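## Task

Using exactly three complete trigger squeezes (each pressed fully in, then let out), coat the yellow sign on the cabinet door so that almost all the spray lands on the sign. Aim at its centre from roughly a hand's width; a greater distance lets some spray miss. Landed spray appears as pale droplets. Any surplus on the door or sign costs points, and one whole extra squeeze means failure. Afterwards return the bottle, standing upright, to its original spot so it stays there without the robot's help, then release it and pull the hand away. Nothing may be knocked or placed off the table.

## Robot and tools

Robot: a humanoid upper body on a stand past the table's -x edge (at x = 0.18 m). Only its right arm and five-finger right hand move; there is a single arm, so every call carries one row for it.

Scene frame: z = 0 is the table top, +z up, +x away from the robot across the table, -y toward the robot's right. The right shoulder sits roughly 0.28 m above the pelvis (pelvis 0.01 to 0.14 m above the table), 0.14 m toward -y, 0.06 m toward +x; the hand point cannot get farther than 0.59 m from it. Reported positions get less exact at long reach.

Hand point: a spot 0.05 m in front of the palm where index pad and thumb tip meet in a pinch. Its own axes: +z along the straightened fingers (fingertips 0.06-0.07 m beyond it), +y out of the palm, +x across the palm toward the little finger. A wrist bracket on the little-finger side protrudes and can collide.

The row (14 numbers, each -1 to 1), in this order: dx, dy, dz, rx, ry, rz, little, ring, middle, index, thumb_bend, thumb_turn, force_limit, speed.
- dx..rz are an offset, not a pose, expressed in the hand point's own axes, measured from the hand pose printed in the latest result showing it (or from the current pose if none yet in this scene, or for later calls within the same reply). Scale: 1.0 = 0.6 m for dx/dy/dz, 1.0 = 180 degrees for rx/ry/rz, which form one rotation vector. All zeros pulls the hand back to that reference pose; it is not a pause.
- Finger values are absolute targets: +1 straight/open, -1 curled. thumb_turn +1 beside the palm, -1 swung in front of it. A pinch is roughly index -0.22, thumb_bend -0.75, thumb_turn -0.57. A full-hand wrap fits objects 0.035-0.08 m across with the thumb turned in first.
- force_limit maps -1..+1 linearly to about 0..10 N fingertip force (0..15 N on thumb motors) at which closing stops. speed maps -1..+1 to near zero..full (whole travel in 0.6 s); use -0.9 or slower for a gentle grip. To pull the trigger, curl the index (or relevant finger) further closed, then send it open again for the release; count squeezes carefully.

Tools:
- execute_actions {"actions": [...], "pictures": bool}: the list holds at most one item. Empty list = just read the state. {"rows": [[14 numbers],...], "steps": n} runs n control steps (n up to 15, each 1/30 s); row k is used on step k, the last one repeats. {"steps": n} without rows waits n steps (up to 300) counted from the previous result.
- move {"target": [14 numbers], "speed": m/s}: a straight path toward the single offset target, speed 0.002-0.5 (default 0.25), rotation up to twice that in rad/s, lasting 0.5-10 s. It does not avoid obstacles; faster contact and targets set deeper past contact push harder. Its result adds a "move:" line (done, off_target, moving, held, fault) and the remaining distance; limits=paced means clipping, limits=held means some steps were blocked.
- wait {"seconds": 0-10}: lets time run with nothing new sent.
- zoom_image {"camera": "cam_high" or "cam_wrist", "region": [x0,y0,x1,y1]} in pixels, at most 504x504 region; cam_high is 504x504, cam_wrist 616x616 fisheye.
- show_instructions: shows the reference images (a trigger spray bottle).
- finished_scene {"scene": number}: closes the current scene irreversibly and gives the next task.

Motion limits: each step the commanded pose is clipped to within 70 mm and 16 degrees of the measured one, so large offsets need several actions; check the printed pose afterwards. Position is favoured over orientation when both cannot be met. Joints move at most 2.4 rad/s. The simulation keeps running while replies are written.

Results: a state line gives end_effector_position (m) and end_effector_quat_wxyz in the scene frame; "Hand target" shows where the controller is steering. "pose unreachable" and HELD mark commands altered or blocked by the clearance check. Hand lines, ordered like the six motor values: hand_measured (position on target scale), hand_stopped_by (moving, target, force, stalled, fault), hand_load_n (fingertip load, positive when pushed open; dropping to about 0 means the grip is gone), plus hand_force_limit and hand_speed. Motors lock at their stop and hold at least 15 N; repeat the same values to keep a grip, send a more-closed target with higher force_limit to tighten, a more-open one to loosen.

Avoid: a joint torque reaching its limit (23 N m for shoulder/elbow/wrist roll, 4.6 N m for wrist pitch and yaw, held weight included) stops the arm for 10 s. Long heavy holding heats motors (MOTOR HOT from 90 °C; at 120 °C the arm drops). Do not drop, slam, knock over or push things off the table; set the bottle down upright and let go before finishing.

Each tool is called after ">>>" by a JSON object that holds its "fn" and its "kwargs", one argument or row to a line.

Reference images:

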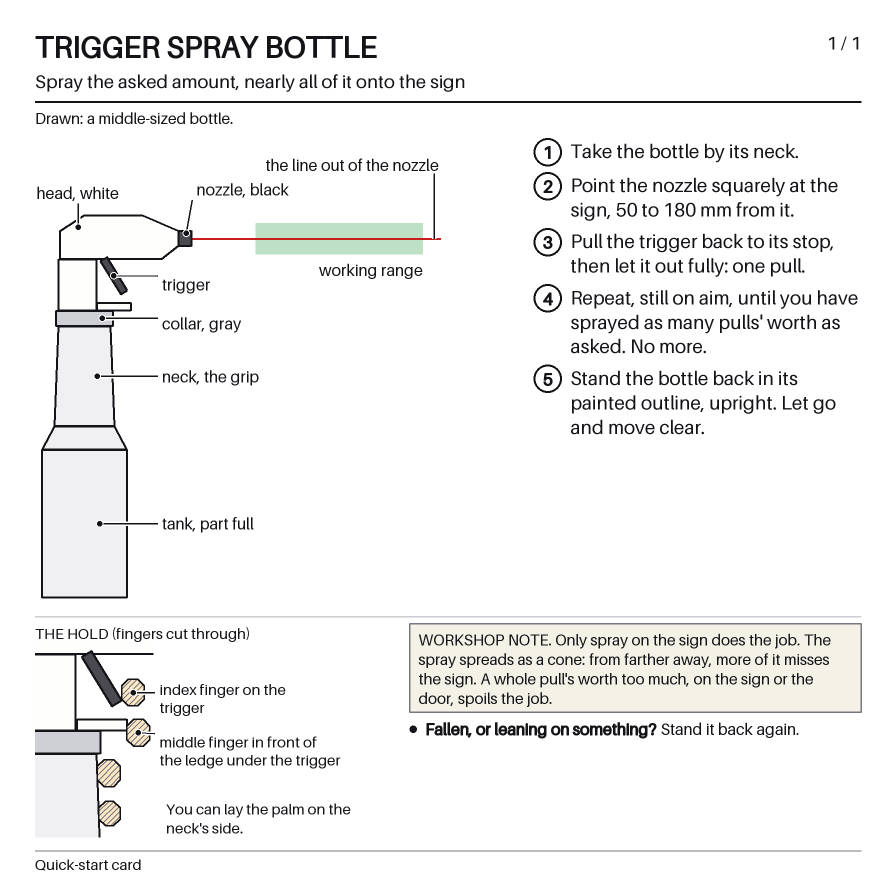

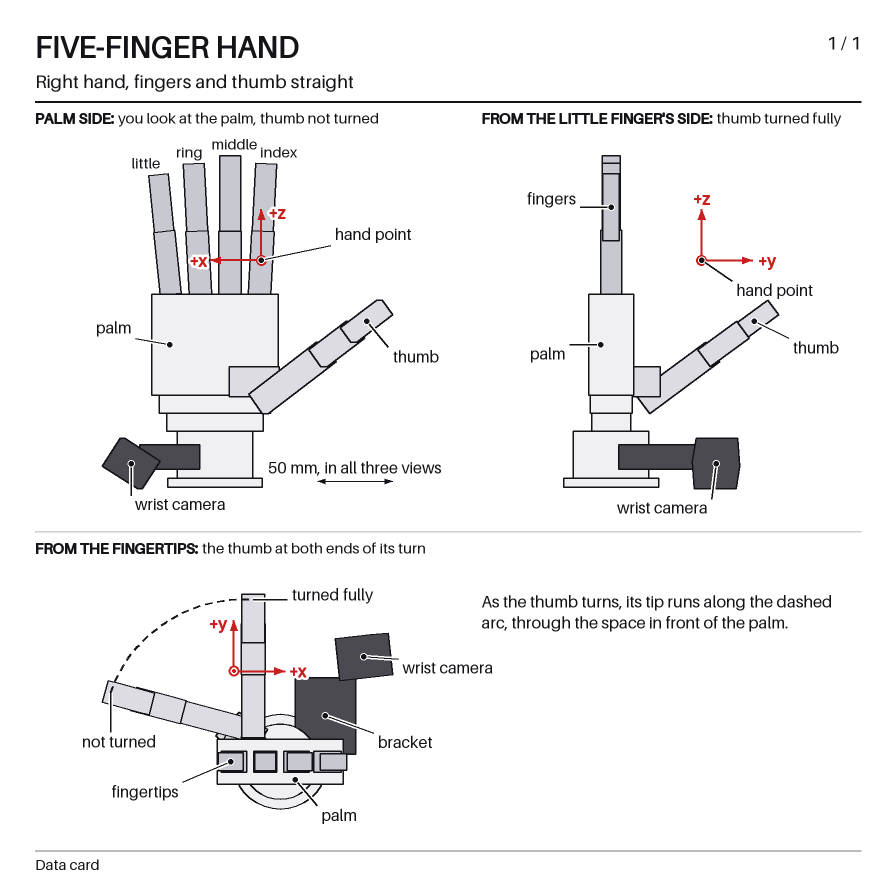

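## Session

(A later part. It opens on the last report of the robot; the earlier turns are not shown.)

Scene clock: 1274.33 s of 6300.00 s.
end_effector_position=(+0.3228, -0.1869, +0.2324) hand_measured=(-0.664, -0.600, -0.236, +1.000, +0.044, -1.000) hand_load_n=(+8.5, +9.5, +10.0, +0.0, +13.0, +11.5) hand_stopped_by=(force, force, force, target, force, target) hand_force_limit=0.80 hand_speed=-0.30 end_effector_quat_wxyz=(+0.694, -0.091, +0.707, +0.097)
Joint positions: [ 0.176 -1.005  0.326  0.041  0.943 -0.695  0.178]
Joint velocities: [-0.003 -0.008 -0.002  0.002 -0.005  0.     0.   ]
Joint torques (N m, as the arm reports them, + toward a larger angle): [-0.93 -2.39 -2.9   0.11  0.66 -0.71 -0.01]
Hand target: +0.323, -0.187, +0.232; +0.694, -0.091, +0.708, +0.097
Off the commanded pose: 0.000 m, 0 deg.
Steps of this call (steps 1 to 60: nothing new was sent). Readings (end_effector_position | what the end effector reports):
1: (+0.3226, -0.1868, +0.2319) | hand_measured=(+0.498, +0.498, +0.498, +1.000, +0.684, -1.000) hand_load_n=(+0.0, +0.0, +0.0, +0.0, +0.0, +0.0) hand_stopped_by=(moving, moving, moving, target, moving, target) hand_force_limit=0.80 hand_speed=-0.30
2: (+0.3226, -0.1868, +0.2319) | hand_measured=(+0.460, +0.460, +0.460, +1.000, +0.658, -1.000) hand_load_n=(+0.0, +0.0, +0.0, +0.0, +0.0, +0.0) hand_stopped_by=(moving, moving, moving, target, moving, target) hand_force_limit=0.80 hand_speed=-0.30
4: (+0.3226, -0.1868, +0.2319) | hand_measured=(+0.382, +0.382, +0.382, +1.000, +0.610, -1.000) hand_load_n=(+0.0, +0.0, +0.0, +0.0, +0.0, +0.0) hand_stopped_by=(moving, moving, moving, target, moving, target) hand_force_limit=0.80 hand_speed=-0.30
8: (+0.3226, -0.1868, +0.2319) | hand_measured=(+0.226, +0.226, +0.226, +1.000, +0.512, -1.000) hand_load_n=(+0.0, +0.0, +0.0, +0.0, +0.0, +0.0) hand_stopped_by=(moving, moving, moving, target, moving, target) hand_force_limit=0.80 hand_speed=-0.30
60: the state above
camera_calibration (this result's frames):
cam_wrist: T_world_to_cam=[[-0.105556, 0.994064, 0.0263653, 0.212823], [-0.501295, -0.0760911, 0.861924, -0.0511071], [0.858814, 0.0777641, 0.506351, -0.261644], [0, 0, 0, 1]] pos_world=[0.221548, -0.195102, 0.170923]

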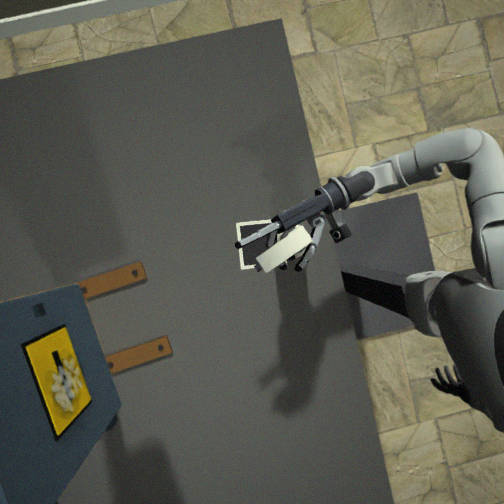

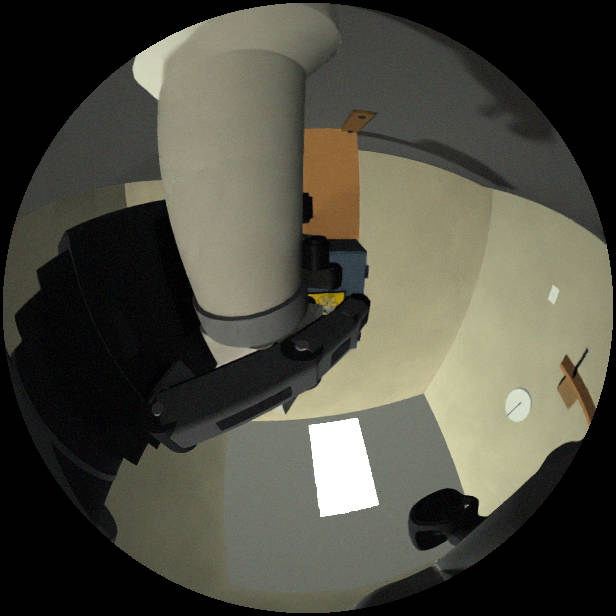

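>>> {"fn": "move", "kwargs": {
  "target": [-0.04,0,0,0,0,0,-1,-1,-1,1,-1,-1,0.8,-0.3],
  "speed": 0.05
}}

>>> {"fn": "move", "kwargs": {
  "target": [0,0.017,0.100,0,0,0,-1,-1,-1,1,-1,-1,0.8,-0.3],
  "speed": 0.05
}}

Scene clock: 1281.47 s of 6300.00 s.
end_effector_position=(+0.3220, -0.1865, +0.2556) hand_measured=(-0.664, -0.600, -0.236, +1.000, +0.044, -1.000) hand_load_n=(+9.0, +9.5, +10.0, +0.0, +13.0, +11.0) hand_stopped_by=(force, force, force, target, force, target) hand_force_limit=0.80 hand_speed=-0.30 end_effector_quat_wxyz=(+0.695, -0.093, +0.707, +0.097)
Joint positions: [ 0.251 -1.11   0.274 -0.097  0.987 -0.666  0.118]
Joint velocities: [ 0.018 -0.006  0.     0.015  0.002  0.003 -0.002]
Joint torques (N m, as the arm reports them, + toward a larger angle): [-1.47 -2.55 -3.88 -0.35  0.83 -1.01 -0.13]
Hand target: +0.322, -0.187, +0.256; +0.694, -0.090, +0.708, +0.096
Off the commanded pose: 0.002 m, 0 deg.
After step 90, 3.37 s passed at rest.
move: done
camera_calibration (this result's frames):
cam_wrist: T_world_to_cam=[[-0.107993, 0.99385, 0.0245087, 0.212876], [-0.502199, -0.0758125, 0.861422, -0.0709147], [0.857982, 0.0807193, 0.507298, -0.272212], [0, 0, 0, 1]] pos_world=[0.220929, -0.19497, 0.193963]

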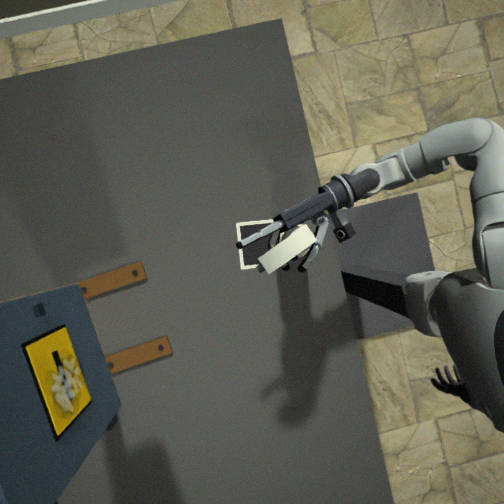

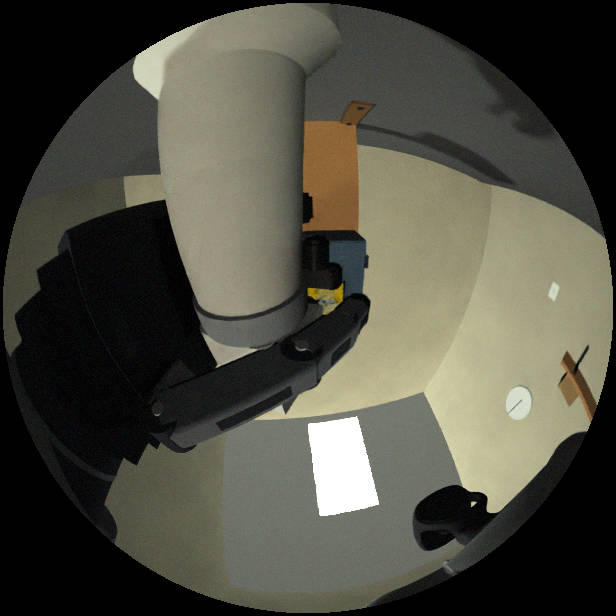

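Scene clock: 1283.00 s of 6300.00 s.
end_effector_position=(+0.3776, -0.1644, +0.2590) hand_measured=(-0.664, -0.600, -0.236, +1.000, +0.044, -1.000) hand_load_n=(+9.0, +9.5, +10.0, +0.0, +13.0, +11.0) hand_stopped_by=(force, force, force, target, force, target) hand_force_limit=0.80 hand_speed=-0.30 end_effector_quat_wxyz=(+0.697, -0.094, +0.705, +0.091)
Joint positions: [-0.075 -1.046  0.372 -0.044  0.949 -0.458  0.018]
Joint velocities: [ 0.002  0.011  0.015  0.005 -0.012  0.003 -0.001]
Joint torques (N m, as the arm reports them, + toward a larger angle): [-3.38 -2.41 -3.73 -0.27  0.58 -1.04 -0.11]
Hand target: +0.378, -0.164, +0.257; +0.696, -0.095, +0.706, +0.090
Off the commanded pose: 0.006 m, 1 deg.
move: off_target
camera_calibration (this result's frames):
cam_wrist: T_world_to_cam=[[-0.102229, 0.994654, 0.014608, 0.197404], [-0.509766, -0.0649918, 0.857855, -0.0387432], [0.854218, 0.0802509, 0.513684, -0.323697], [0, 0, 0, 1]] pos_world=[0.276938, -0.172889, 0.19663]

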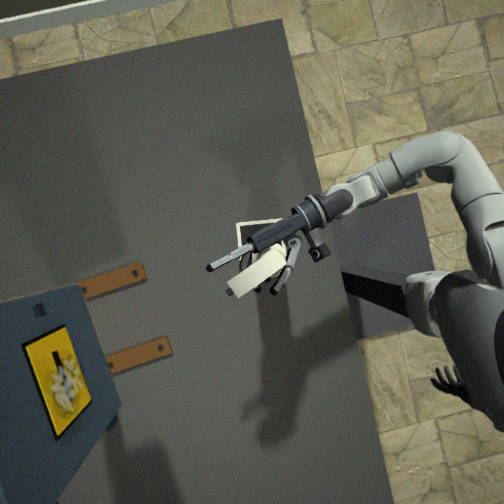

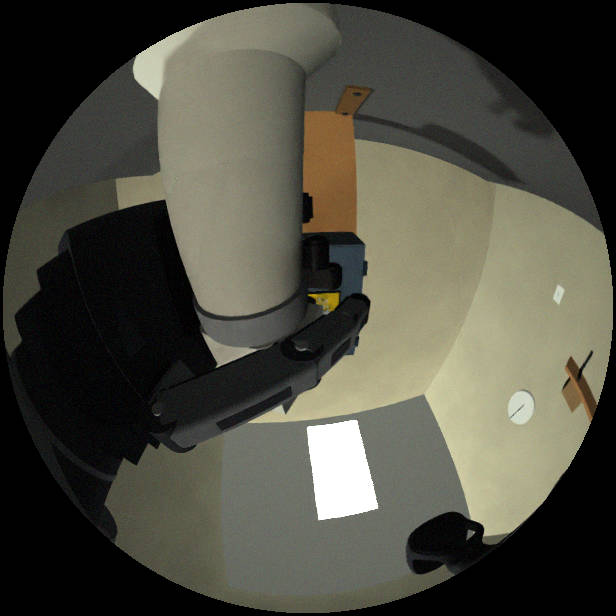

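>>> {"fn": "move", "kwargs": {
  "target": [0.045,0.005,0,0,0,0,-1,-1,-1,1,-1,-1,0.8,-0.3],
  "speed": 0.015
}}

Scene clock: 1289.50 s of 6300.00 s.
end_effector_position=(+0.3776, -0.1622, +0.2328) hand_measured=(-0.664, -0.600, -0.236, +1.000, +0.044, -1.000) hand_load_n=(+9.0, +9.5, +10.0, +0.0, +13.0, +11.0) hand_stopped_by=(force, force, force, target, force, target) hand_force_limit=0.80 hand_speed=-0.30 end_effector_quat_wxyz=(+0.697, -0.092, +0.705, +0.091)
Joint positions: [-0.115 -0.932  0.417  0.103  0.884 -0.52   0.07 ]
Joint velocities: [-0.006 -0.005  0.012 -0.002  0.    -0.004  0.   ]
Joint torques (N m, as the arm reports them, + toward a larger angle): [-3.58 -2.35 -3.45 -0.26  0.54 -1.16  0.08]
Hand target: +0.377, -0.161, +0.233; +0.698, -0.095, +0.704, +0.092
Off the commanded pose: 0.001 m, 0 deg.
After step 90, 1.47 s passed at rest.
move: done
camera_calibration (this result's frames):
cam_wrist: T_world_to_cam=[[-0.0997199, 0.994865, 0.0172953, 0.194022], [-0.508793, -0.0659208, 0.858361, -0.016759], [0.855094, 0.076796, 0.512754, -0.311138], [0, 0, 0, 1]] pos_world=[0.276874, -0.170237, 0.170567]

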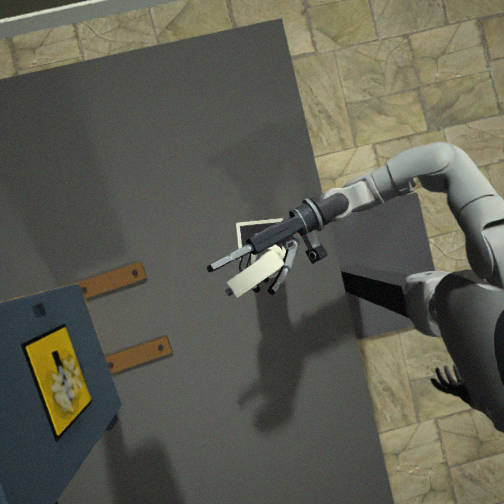

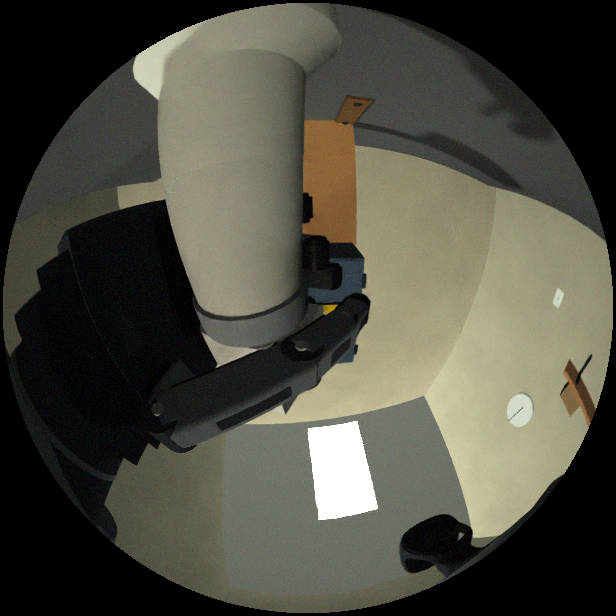

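>>> {"fn": "move", "kwargs": {
  "target": [0.006,0,0,0,0,0,-1,-1,-1,1,-1,-1,0.8,-0.3],
  "speed": 0.005
}}

Scene clock: 1294.33 s of 6300.00 s.
end_effector_position=(+0.3782, -0.1635, +0.2305) hand_measured=(-0.664, -0.600, -0.236, +1.000, +0.044, -1.000) hand_load_n=(+9.0, +9.5, +10.0, +0.0, +13.0, +11.0) hand_stopped_by=(force, force, force, target, force, target) hand_force_limit=0.80 hand_speed=-0.30 end_effector_quat_wxyz=(+0.698, -0.090, +0.705, +0.091)
Joint positions: [-0.119 -0.919  0.418  0.124  0.882 -0.529  0.078]
Joint velocities: [ 0.    -0.008 -0.002 -0.003  0.    -0.002  0.   ]
Joint torques (N m, as the arm reports them, + toward a larger angle): [-3.23 -2.21 -3.22 -0.15  0.55 -1.05  0.1 ]
Hand target: +0.378, -0.162, +0.229; +0.697, -0.092, +0.705, +0.091
Off the commanded pose: 0.002 m, 0 deg.
After step 90, 0.87 s passed at rest.
move: done
camera_calibration (this result's frames):
cam_wrist: T_world_to_cam=[[-0.0954171, 0.995246, 0.0195119, 0.193387], [-0.509647, -0.0656801, 0.857873, -0.0140535], [0.855076, 0.0719116, 0.513491, -0.311221], [0, 0, 0, 1]] pos_world=[0.277407, -0.17101, 0.168092]

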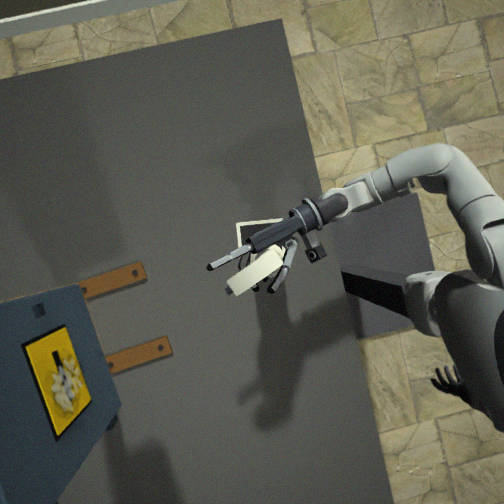

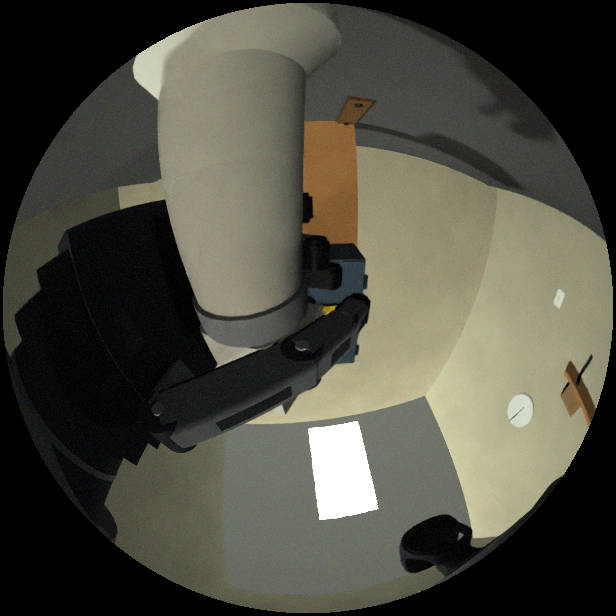

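>>> {"fn": "execute_actions", "kwargs": {
  "actions": [
    {"rows": [[0,0,0,0,0,0,1,1,1,1,1,-1,0.8,-0.2]], "steps": 15}
  ],
  "pictures": false
}}

>>> {"fn": "wait", "kwargs": {
  "seconds": 1.5
}}

Scene clock: 1298.07 s of 6300.00 s.
end_effector_position=(+0.3781, -0.1635, +0.2307) hand_measured=(-0.136, -0.072, +0.292, +1.000, +0.370, -1.000) hand_load_n=(+0.0, +0.0, +0.0, +0.0, +0.0, +0.0) hand_stopped_by=(moving, moving, moving, target, moving, target) hand_force_limit=0.80 hand_speed=-0.20 end_effector_quat_wxyz=(+0.698, -0.090, +0.704, +0.090)
Joint positions: [-0.119 -0.92   0.418  0.124  0.881 -0.53   0.078]
Joint velocities: [ 0.003  0.005 -0.002  0.     0.005  0.     0.   ]
Joint torques (N m, as the arm reports them, + toward a larger angle): [-2.53 -2.33 -3.01 -0.14  0.69 -0.72 -0.03]
Hand target: +0.378, -0.164, +0.230; +0.698, -0.090, +0.705, +0.091
Off the commanded pose: 0.000 m, 0 deg.
Steps of this call (steps 1 to 90: nothing new was sent; then 0.23 s passed at rest; steps 91 to 105: all 15 steps of this action). Readings (end_effector_position | what the end effector reports):
91: (+0.3781, -0.1634, +0.2304) | hand_measured=(-0.664, -0.600, -0.236, +1.000, +0.044, -1.000) hand_load_n=(+9.0, +9.5, +10.0, +0.0, +13.0, +11.0) hand_stopped_by=(moving, moving, moving, target, moving, target) hand_force_limit=0.80 hand_speed=-0.20
92: (+0.3781, -0.1634, +0.2304) | hand_measured=(-0.664, -0.600, -0.236, +1.000, +0.044, -1.000) hand_load_n=(+9.0, +9.5, +10.0, +0.0, +13.0, +11.0) hand_stopped_by=(moving, moving, moving, target, moving, target) hand_force_limit=0.80 hand_speed=-0.20
94: (+0.3781, -0.1635, +0.2306) | hand_measured=(-0.624, -0.560, -0.196, +1.000, +0.068, -1.000) hand_load_n=(+0.0, +0.0, +4.0, +0.0, +8.0, +6.0) hand_stopped_by=(moving, moving, moving, target, moving, target) hand_force_limit=0.80 hand_speed=-0.20
98: (+0.3781, -0.1635, +0.2307) | hand_measured=(-0.448, -0.382, -0.020, +1.000, +0.174, -1.000) hand_load_n=(+0.0, +0.0, +0.0, +0.0, +0.0, +0.0) hand_stopped_by=(moving, moving, moving, target, moving, target) hand_force_limit=0.80 hand_speed=-0.20
105: the state above

Scene clock: 1299.57 s of 6300.00 s.
end_effector_position=(+0.3781, -0.1635, +0.2307) hand_measured=(+1.000, +1.000, +1.000, +1.000, +1.000, -1.000) hand_load_n=(+0.0, +0.0, +0.0, +0.0, +0.0, +0.0) hand_stopped_by=(target, target, target, target, target, target) hand_force_limit=0.80 hand_speed=-0.20 end_effector_quat_wxyz=(+0.698, -0.090, +0.704, +0.090)
Joint positions: [-0.119 -0.92   0.418  0.124  0.881 -0.53   0.078]
Joint velocities: [ 0.    -0.011  0.005  0.011  0.003  0.     0.   ]
Joint torques (N m, as the arm reports them, + toward a larger angle): [-2.51 -2.22 -3.02 -0.05  0.62 -0.73 -0.02]
Hand target: +0.378, -0.164, +0.230; +0.698, -0.090, +0.705, +0.091
Off the commanded pose: 0.000 m, 0 deg.
Steps of this call (steps 1 to 45: nothing new was sent). Readings (end_effector_position | what the end effector reports):
1: (+0.3781, -0.1635, +0.2307) | hand_measured=(-0.092, -0.028, +0.336, +1.000, +0.398, -1.000) hand_load_n=(+0.0, +0.0, +0.0, +0.0, +0.0, +0.0) hand_stopped_by=(moving, moving, moving, target, moving, target) hand_force_limit=0.80 hand_speed=-0.20
2: (+0.3781, -0.1635, +0.2307) | hand_measured=(-0.048, +0.018, +0.380, +1.000, +0.426, -1.000) hand_load_n=(+0.0, +0.0, +0.0, +0.0, +0.0, +0.0) hand_stopped_by=(moving, moving, moving, target, moving, target) hand_force_limit=0.80 hand_speed=-0.20
4: (+0.3781, -0.1635, +0.2307) | hand_measured=(+0.042, +0.106, +0.468, +1.000, +0.482, -1.000) hand_load_n=(+0.0, +0.0, +0.0, +0.0, +0.0, +0.0) hand_stopped_by=(moving, moving, moving, target, moving, target) hand_force_limit=0.80 hand_speed=-0.20
8: (+0.3781, -0.1635, +0.2307) | hand_measured=(+0.220, +0.284, +0.648, +1.000, +0.596, -1.000) hand_load_n=(+0.0, +0.0, +0.0, +0.0, +0.0, +0.0) hand_stopped_by=(moving, moving, moving, target, moving, target) hand_force_limit=0.80 hand_speed=-0.20
45: the state above
camera_calibration (this result's frames):
cam_wrist: T_world_to_cam=[[-0.0959725, 0.995213, 0.0184307, 0.193816], [-0.51077, -0.0651313, 0.857247, -0.0136641], [0.854344, 0.0728583, 0.514576, -0.311129], [0, 0, 0, 1]] pos_world=[0.277433, -0.17111, 0.168241]

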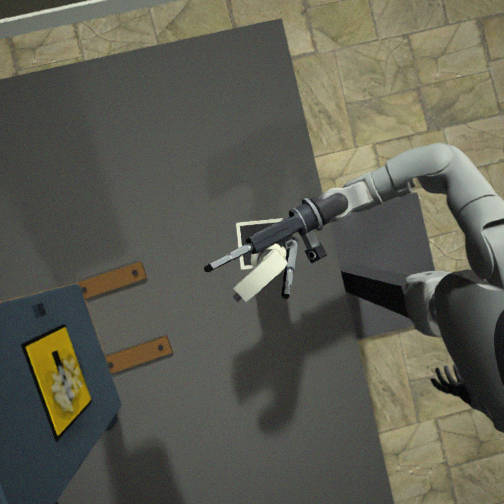

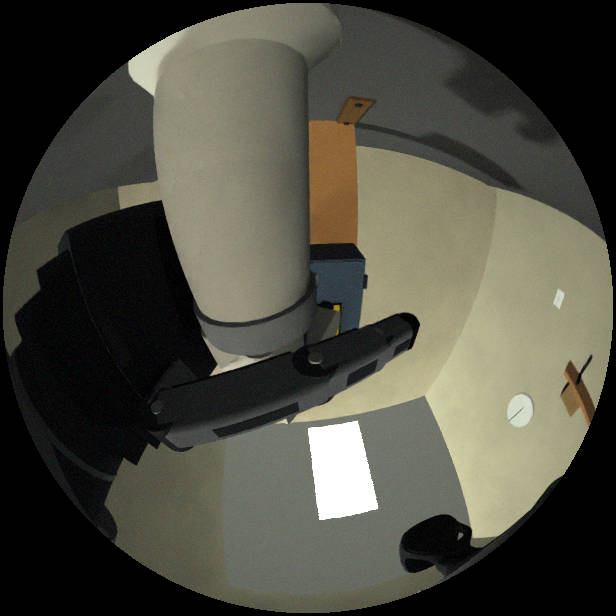

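>>> {"fn": "zoom_image", "kwargs": {
  "camera": "cam_high",
  "region": [180, 170, 360, 350]
}}

Region (180, 170, 360, 350) of cam_high's 504x504 image, scaled by 2.800, with more detail than that image has.

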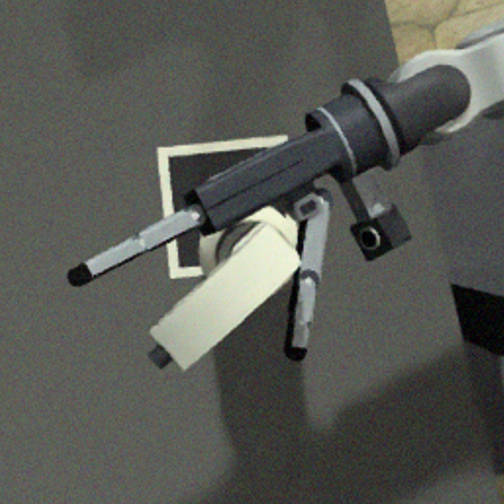

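>>> {"fn": "move", "kwargs": {
  "target": [0,-0.035,0,0,0,0,1,1,1,1,1,-1,0.8,-0.2],
  "speed": 0.03
}}

Scene clock: 1310.23 s of 6300.00 s.
end_effector_position=(+0.3825, -0.1825, +0.2293) hand_measured=(+1.000, +1.000, +1.000, +1.000, +1.000, -1.000) hand_load_n=(+0.0, +0.0, +0.0, +0.0, +0.0, +0.0) hand_stopped_by=(target, target, target, target, target, target) hand_force_limit=0.80 hand_speed=-0.20 end_effector_quat_wxyz=(+0.696, -0.092, +0.706, +0.092)
Joint positions: [-0.142 -0.921  0.38   0.227  0.94  -0.537  0.198]
Joint velocities: [-0.008  0.003  0.     0.009  0.     0.     0.005]
Joint torques (N m, as the arm reports them, + toward a larger angle): [-2.85 -2.61 -3.45  0.21  0.76 -0.74  0.07]
Hand target: +0.383, -0.184, +0.231; +0.698, -0.090, +0.705, +0.091
Off the commanded pose: 0.002 m, 0 deg.
After step 90, 6.70 s passed at rest.
move: done
camera_calibration (this result's frames):
cam_wrist: T_world_to_cam=[[-0.0993756, 0.994876, 0.0186023, 0.214402], [-0.506774, -0.0666913, 0.859495, -0.013775], [0.856332, 0.0759857, 0.510805, -0.312079], [0, 0, 0, 1]] pos_world=[0.281568, -0.190509, 0.167262]

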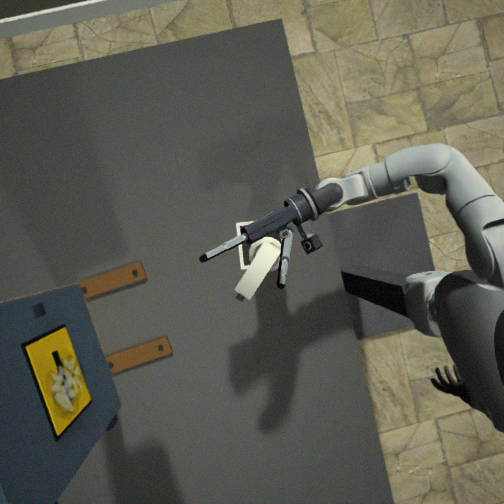

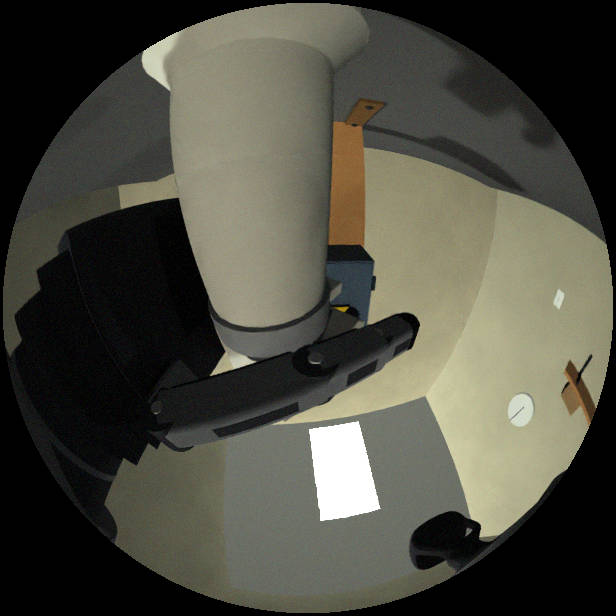

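>>> {"fn": "zoom_image", "kwargs": {
  "camera": "cam_high",
  "region": [180, 170, 360, 350]
}}

Region (180, 170, 360, 350) of cam_high's 504x504 image, scaled by 2.800, with more detail than that image has.

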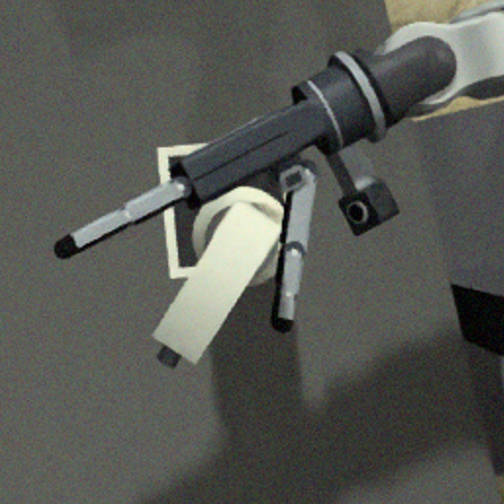

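>>> {"fn": "move", "kwargs": {
  "target": [0,0,-0.05,0,0,0,1,1,1,1,1,-1,0.8,-0.2],
  "speed": 0.02
}}

Scene clock: 1319.13 s of 6300.00 s.
end_effector_position=(+0.3534, -0.1879, +0.2266) hand_measured=(+1.000, +1.000, +1.000, +1.000, +1.000, -1.000) hand_load_n=(+0.0, +0.0, +0.0, +0.0, +0.0, +0.0) hand_stopped_by=(target, target, target, target, target, target) hand_force_limit=0.80 hand_speed=-0.20 end_effector_quat_wxyz=(+0.694, -0.092, +0.708, +0.094)
Joint positions: [ 0.008 -0.95   0.344  0.157  0.945 -0.608  0.214]
Joint velocities: [ 0.006 -0.003 -0.009 -0.014  0.     0.     0.002]
Joint torques (N m, as the arm reports them, + toward a larger angle): [-1.67 -2.6  -3.11 -0.29  0.74 -0.8   0.06]
Hand target: +0.353, -0.188, +0.228; +0.696, -0.091, +0.706, +0.095
Off the commanded pose: 0.004 m, 0 deg.
After step 90, 4.17 s passed at rest.
move: off_target
camera_calibration (this result's frames):
cam_wrist: T_world_to_cam=[[-0.102794, 0.994458, 0.0220391, 0.217245], [-0.50128, -0.0709276, 0.862373, -0.0299343], [0.859158, 0.0775992, 0.505793, -0.284956], [0, 0, 0, 1]] pos_world=[0.252149, -0.196052, 0.165156]

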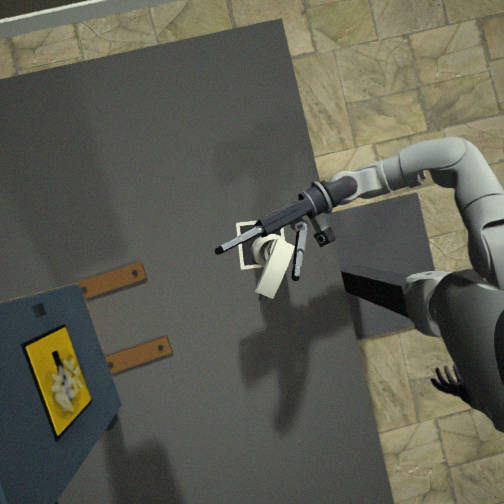

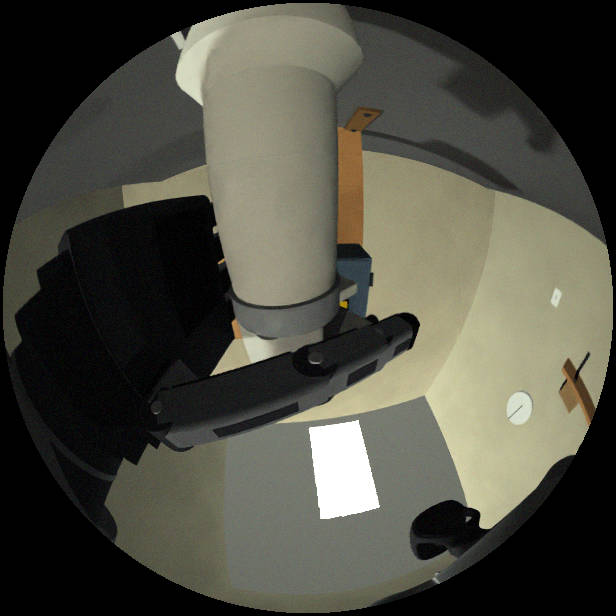

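>>> {"fn": "zoom_image", "kwargs": {
  "camera": "cam_high",
  "region": [180, 170, 360, 350]
}}

Region (180, 170, 360, 350) of cam_high's 504x504 image, scaled by 2.800, with more detail than that image has.

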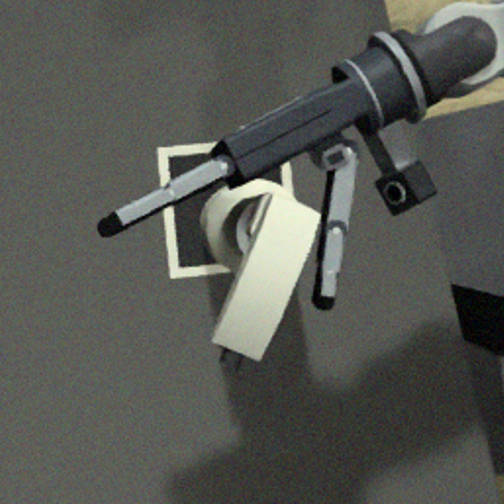

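>>> {"fn": "move", "kwargs": {
  "target": [0,0,-0.06,0,0,0,1,1,1,1,1,-1,0.8,-0.2],
  "speed": 0.02
}}

>>> {"fn": "zoom_image", "kwargs": {
  "camera": "cam_high",
  "region": [180, 170, 360, 350]
}}

Scene clock: 1331.53 s of 6300.00 s.
end_effector_position=(+0.3185, -0.1948, +0.2241) hand_measured=(+1.000, +1.000, +1.000, +1.000, +1.000, -1.000) hand_load_n=(+0.0, +0.0, +0.0, +0.0, +0.0, +0.0) hand_stopped_by=(target, target, target, target, target, target) hand_force_limit=0.80 hand_speed=-0.20 end_effector_quat_wxyz=(+0.692, -0.091, +0.709, +0.098)
Joint positions: [ 0.18  -0.966  0.301  0.11   0.956 -0.707  0.259]
Joint velocities: [-0.017 -0.003 -0.006  0.009  0.011  0.     0.002]
Joint torques (N m, as the arm reports them, + toward a larger angle): [-0.81 -2.54 -3.16 -0.1   0.82 -0.8   0.1 ]
Hand target: +0.318, -0.195, +0.226; +0.694, -0.090, +0.708, +0.098
Off the commanded pose: 0.004 m, 1 deg.
After step 90, 7.37 s passed at rest.
move: off_target
camera_calibration (this result's frames):
cam_wrist: T_world_to_cam=[[-0.106426, 0.993932, 0.027813, 0.220323], [-0.495707, -0.0772848, 0.865044, -0.0493878], [0.861944, 0.0782765, 0.500924, -0.252888], [0, 0, 0, 1]] pos_world=[0.216942, -0.203007, 0.163273]

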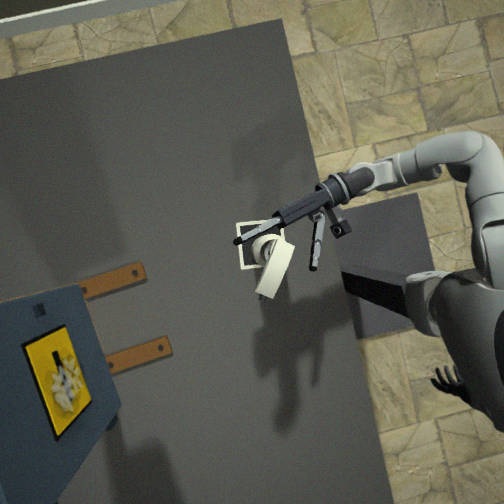

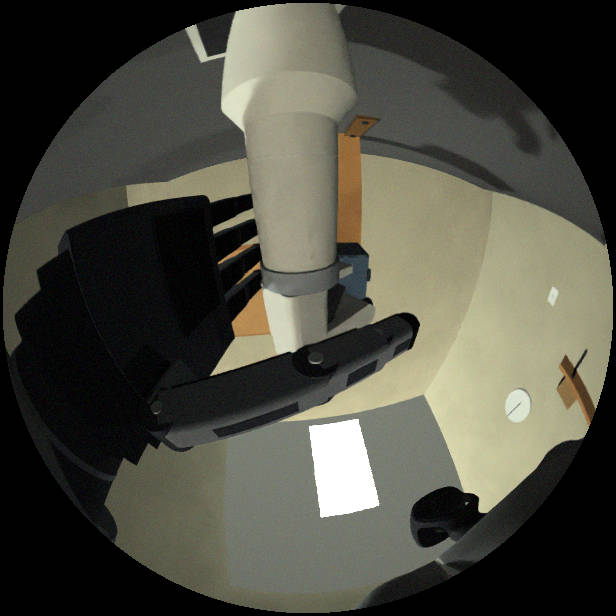

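Region (180, 170, 360, 350) of cam_high's 504x504 image, scaled by 2.800, with more detail than that image has.

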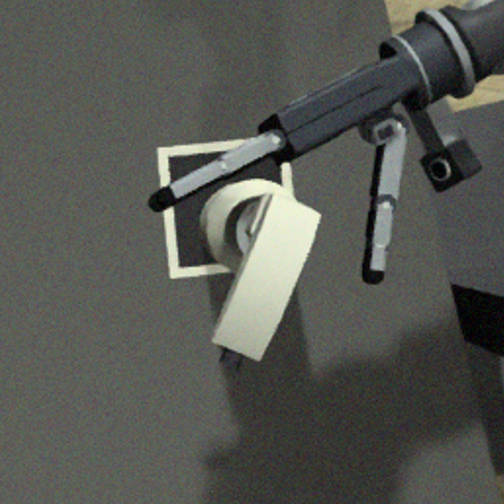

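>>> {"fn": "move", "kwargs": {
  "target": [0,0,-0.07,0,0,0,1,1,1,1,1,-1,0.8,-0.2],
  "speed": 0.05
}}

Scene clock: 1337.27 s of 6300.00 s.
end_effector_position=(+0.2778, -0.2031, +0.2225) hand_measured=(+1.000, +1.000, +1.000, +1.000, +1.000, -1.000) hand_load_n=(+0.0, +0.0, +0.0, +0.0, +0.0, +0.0) hand_stopped_by=(target, target, target, target, target, target) hand_force_limit=0.80 hand_speed=-0.20 end_effector_quat_wxyz=(+0.690, -0.091, +0.711, +0.102)
Joint positions: [ 0.36  -0.966  0.265  0.1    0.988 -0.839  0.349]
Joint velocities: [ 0.012  0.009  0.     0.012  0.003 -0.002  0.   ]
Joint torques (N m, as the arm reports them, + toward a larger angle): [ 0.1  -2.16 -2.91  0.19  0.87 -0.79  0.1 ]
Hand target: +0.278, -0.204, +0.224; +0.692, -0.089, +0.709, +0.102
Off the commanded pose: 0.004 m, 1 deg.
After step 90, 1.60 s passed at rest.
move: off_target
camera_calibration (this result's frames):
cam_wrist: T_world_to_cam=[[-0.112432, 0.993056, 0.0346322, 0.224251], [-0.49028, -0.0857562, 0.867336, -0.0725642], [0.864283, 0.0805365, 0.496517, -0.215511], [0, 0, 0, 1]] pos_world=[0.175899, -0.21156, 0.162176]

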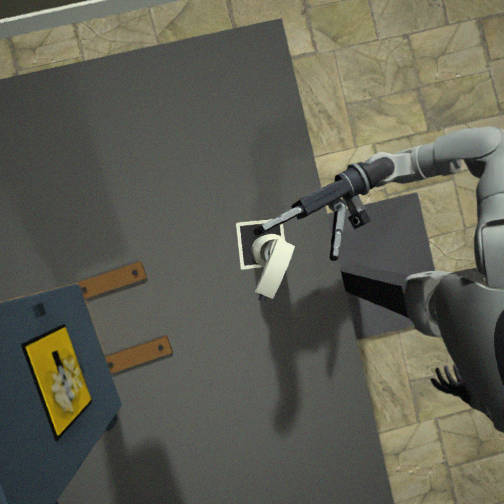

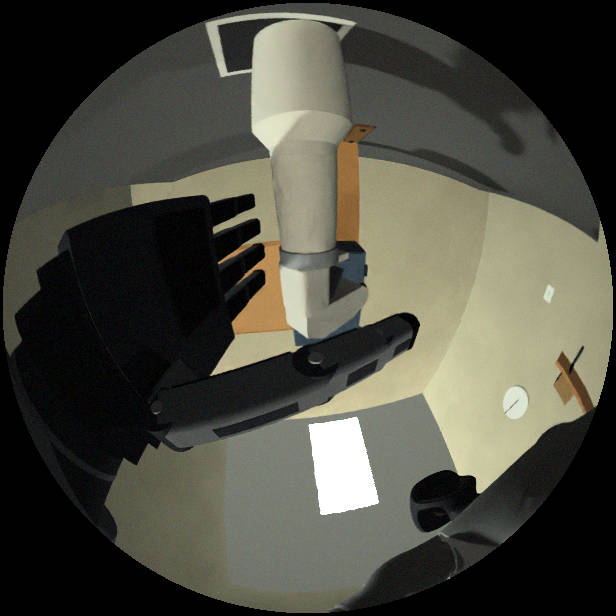

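>>> {"fn": "finished_scene", "kwargs": {
  "scene": 1
}}

The scene is finished: the task was done.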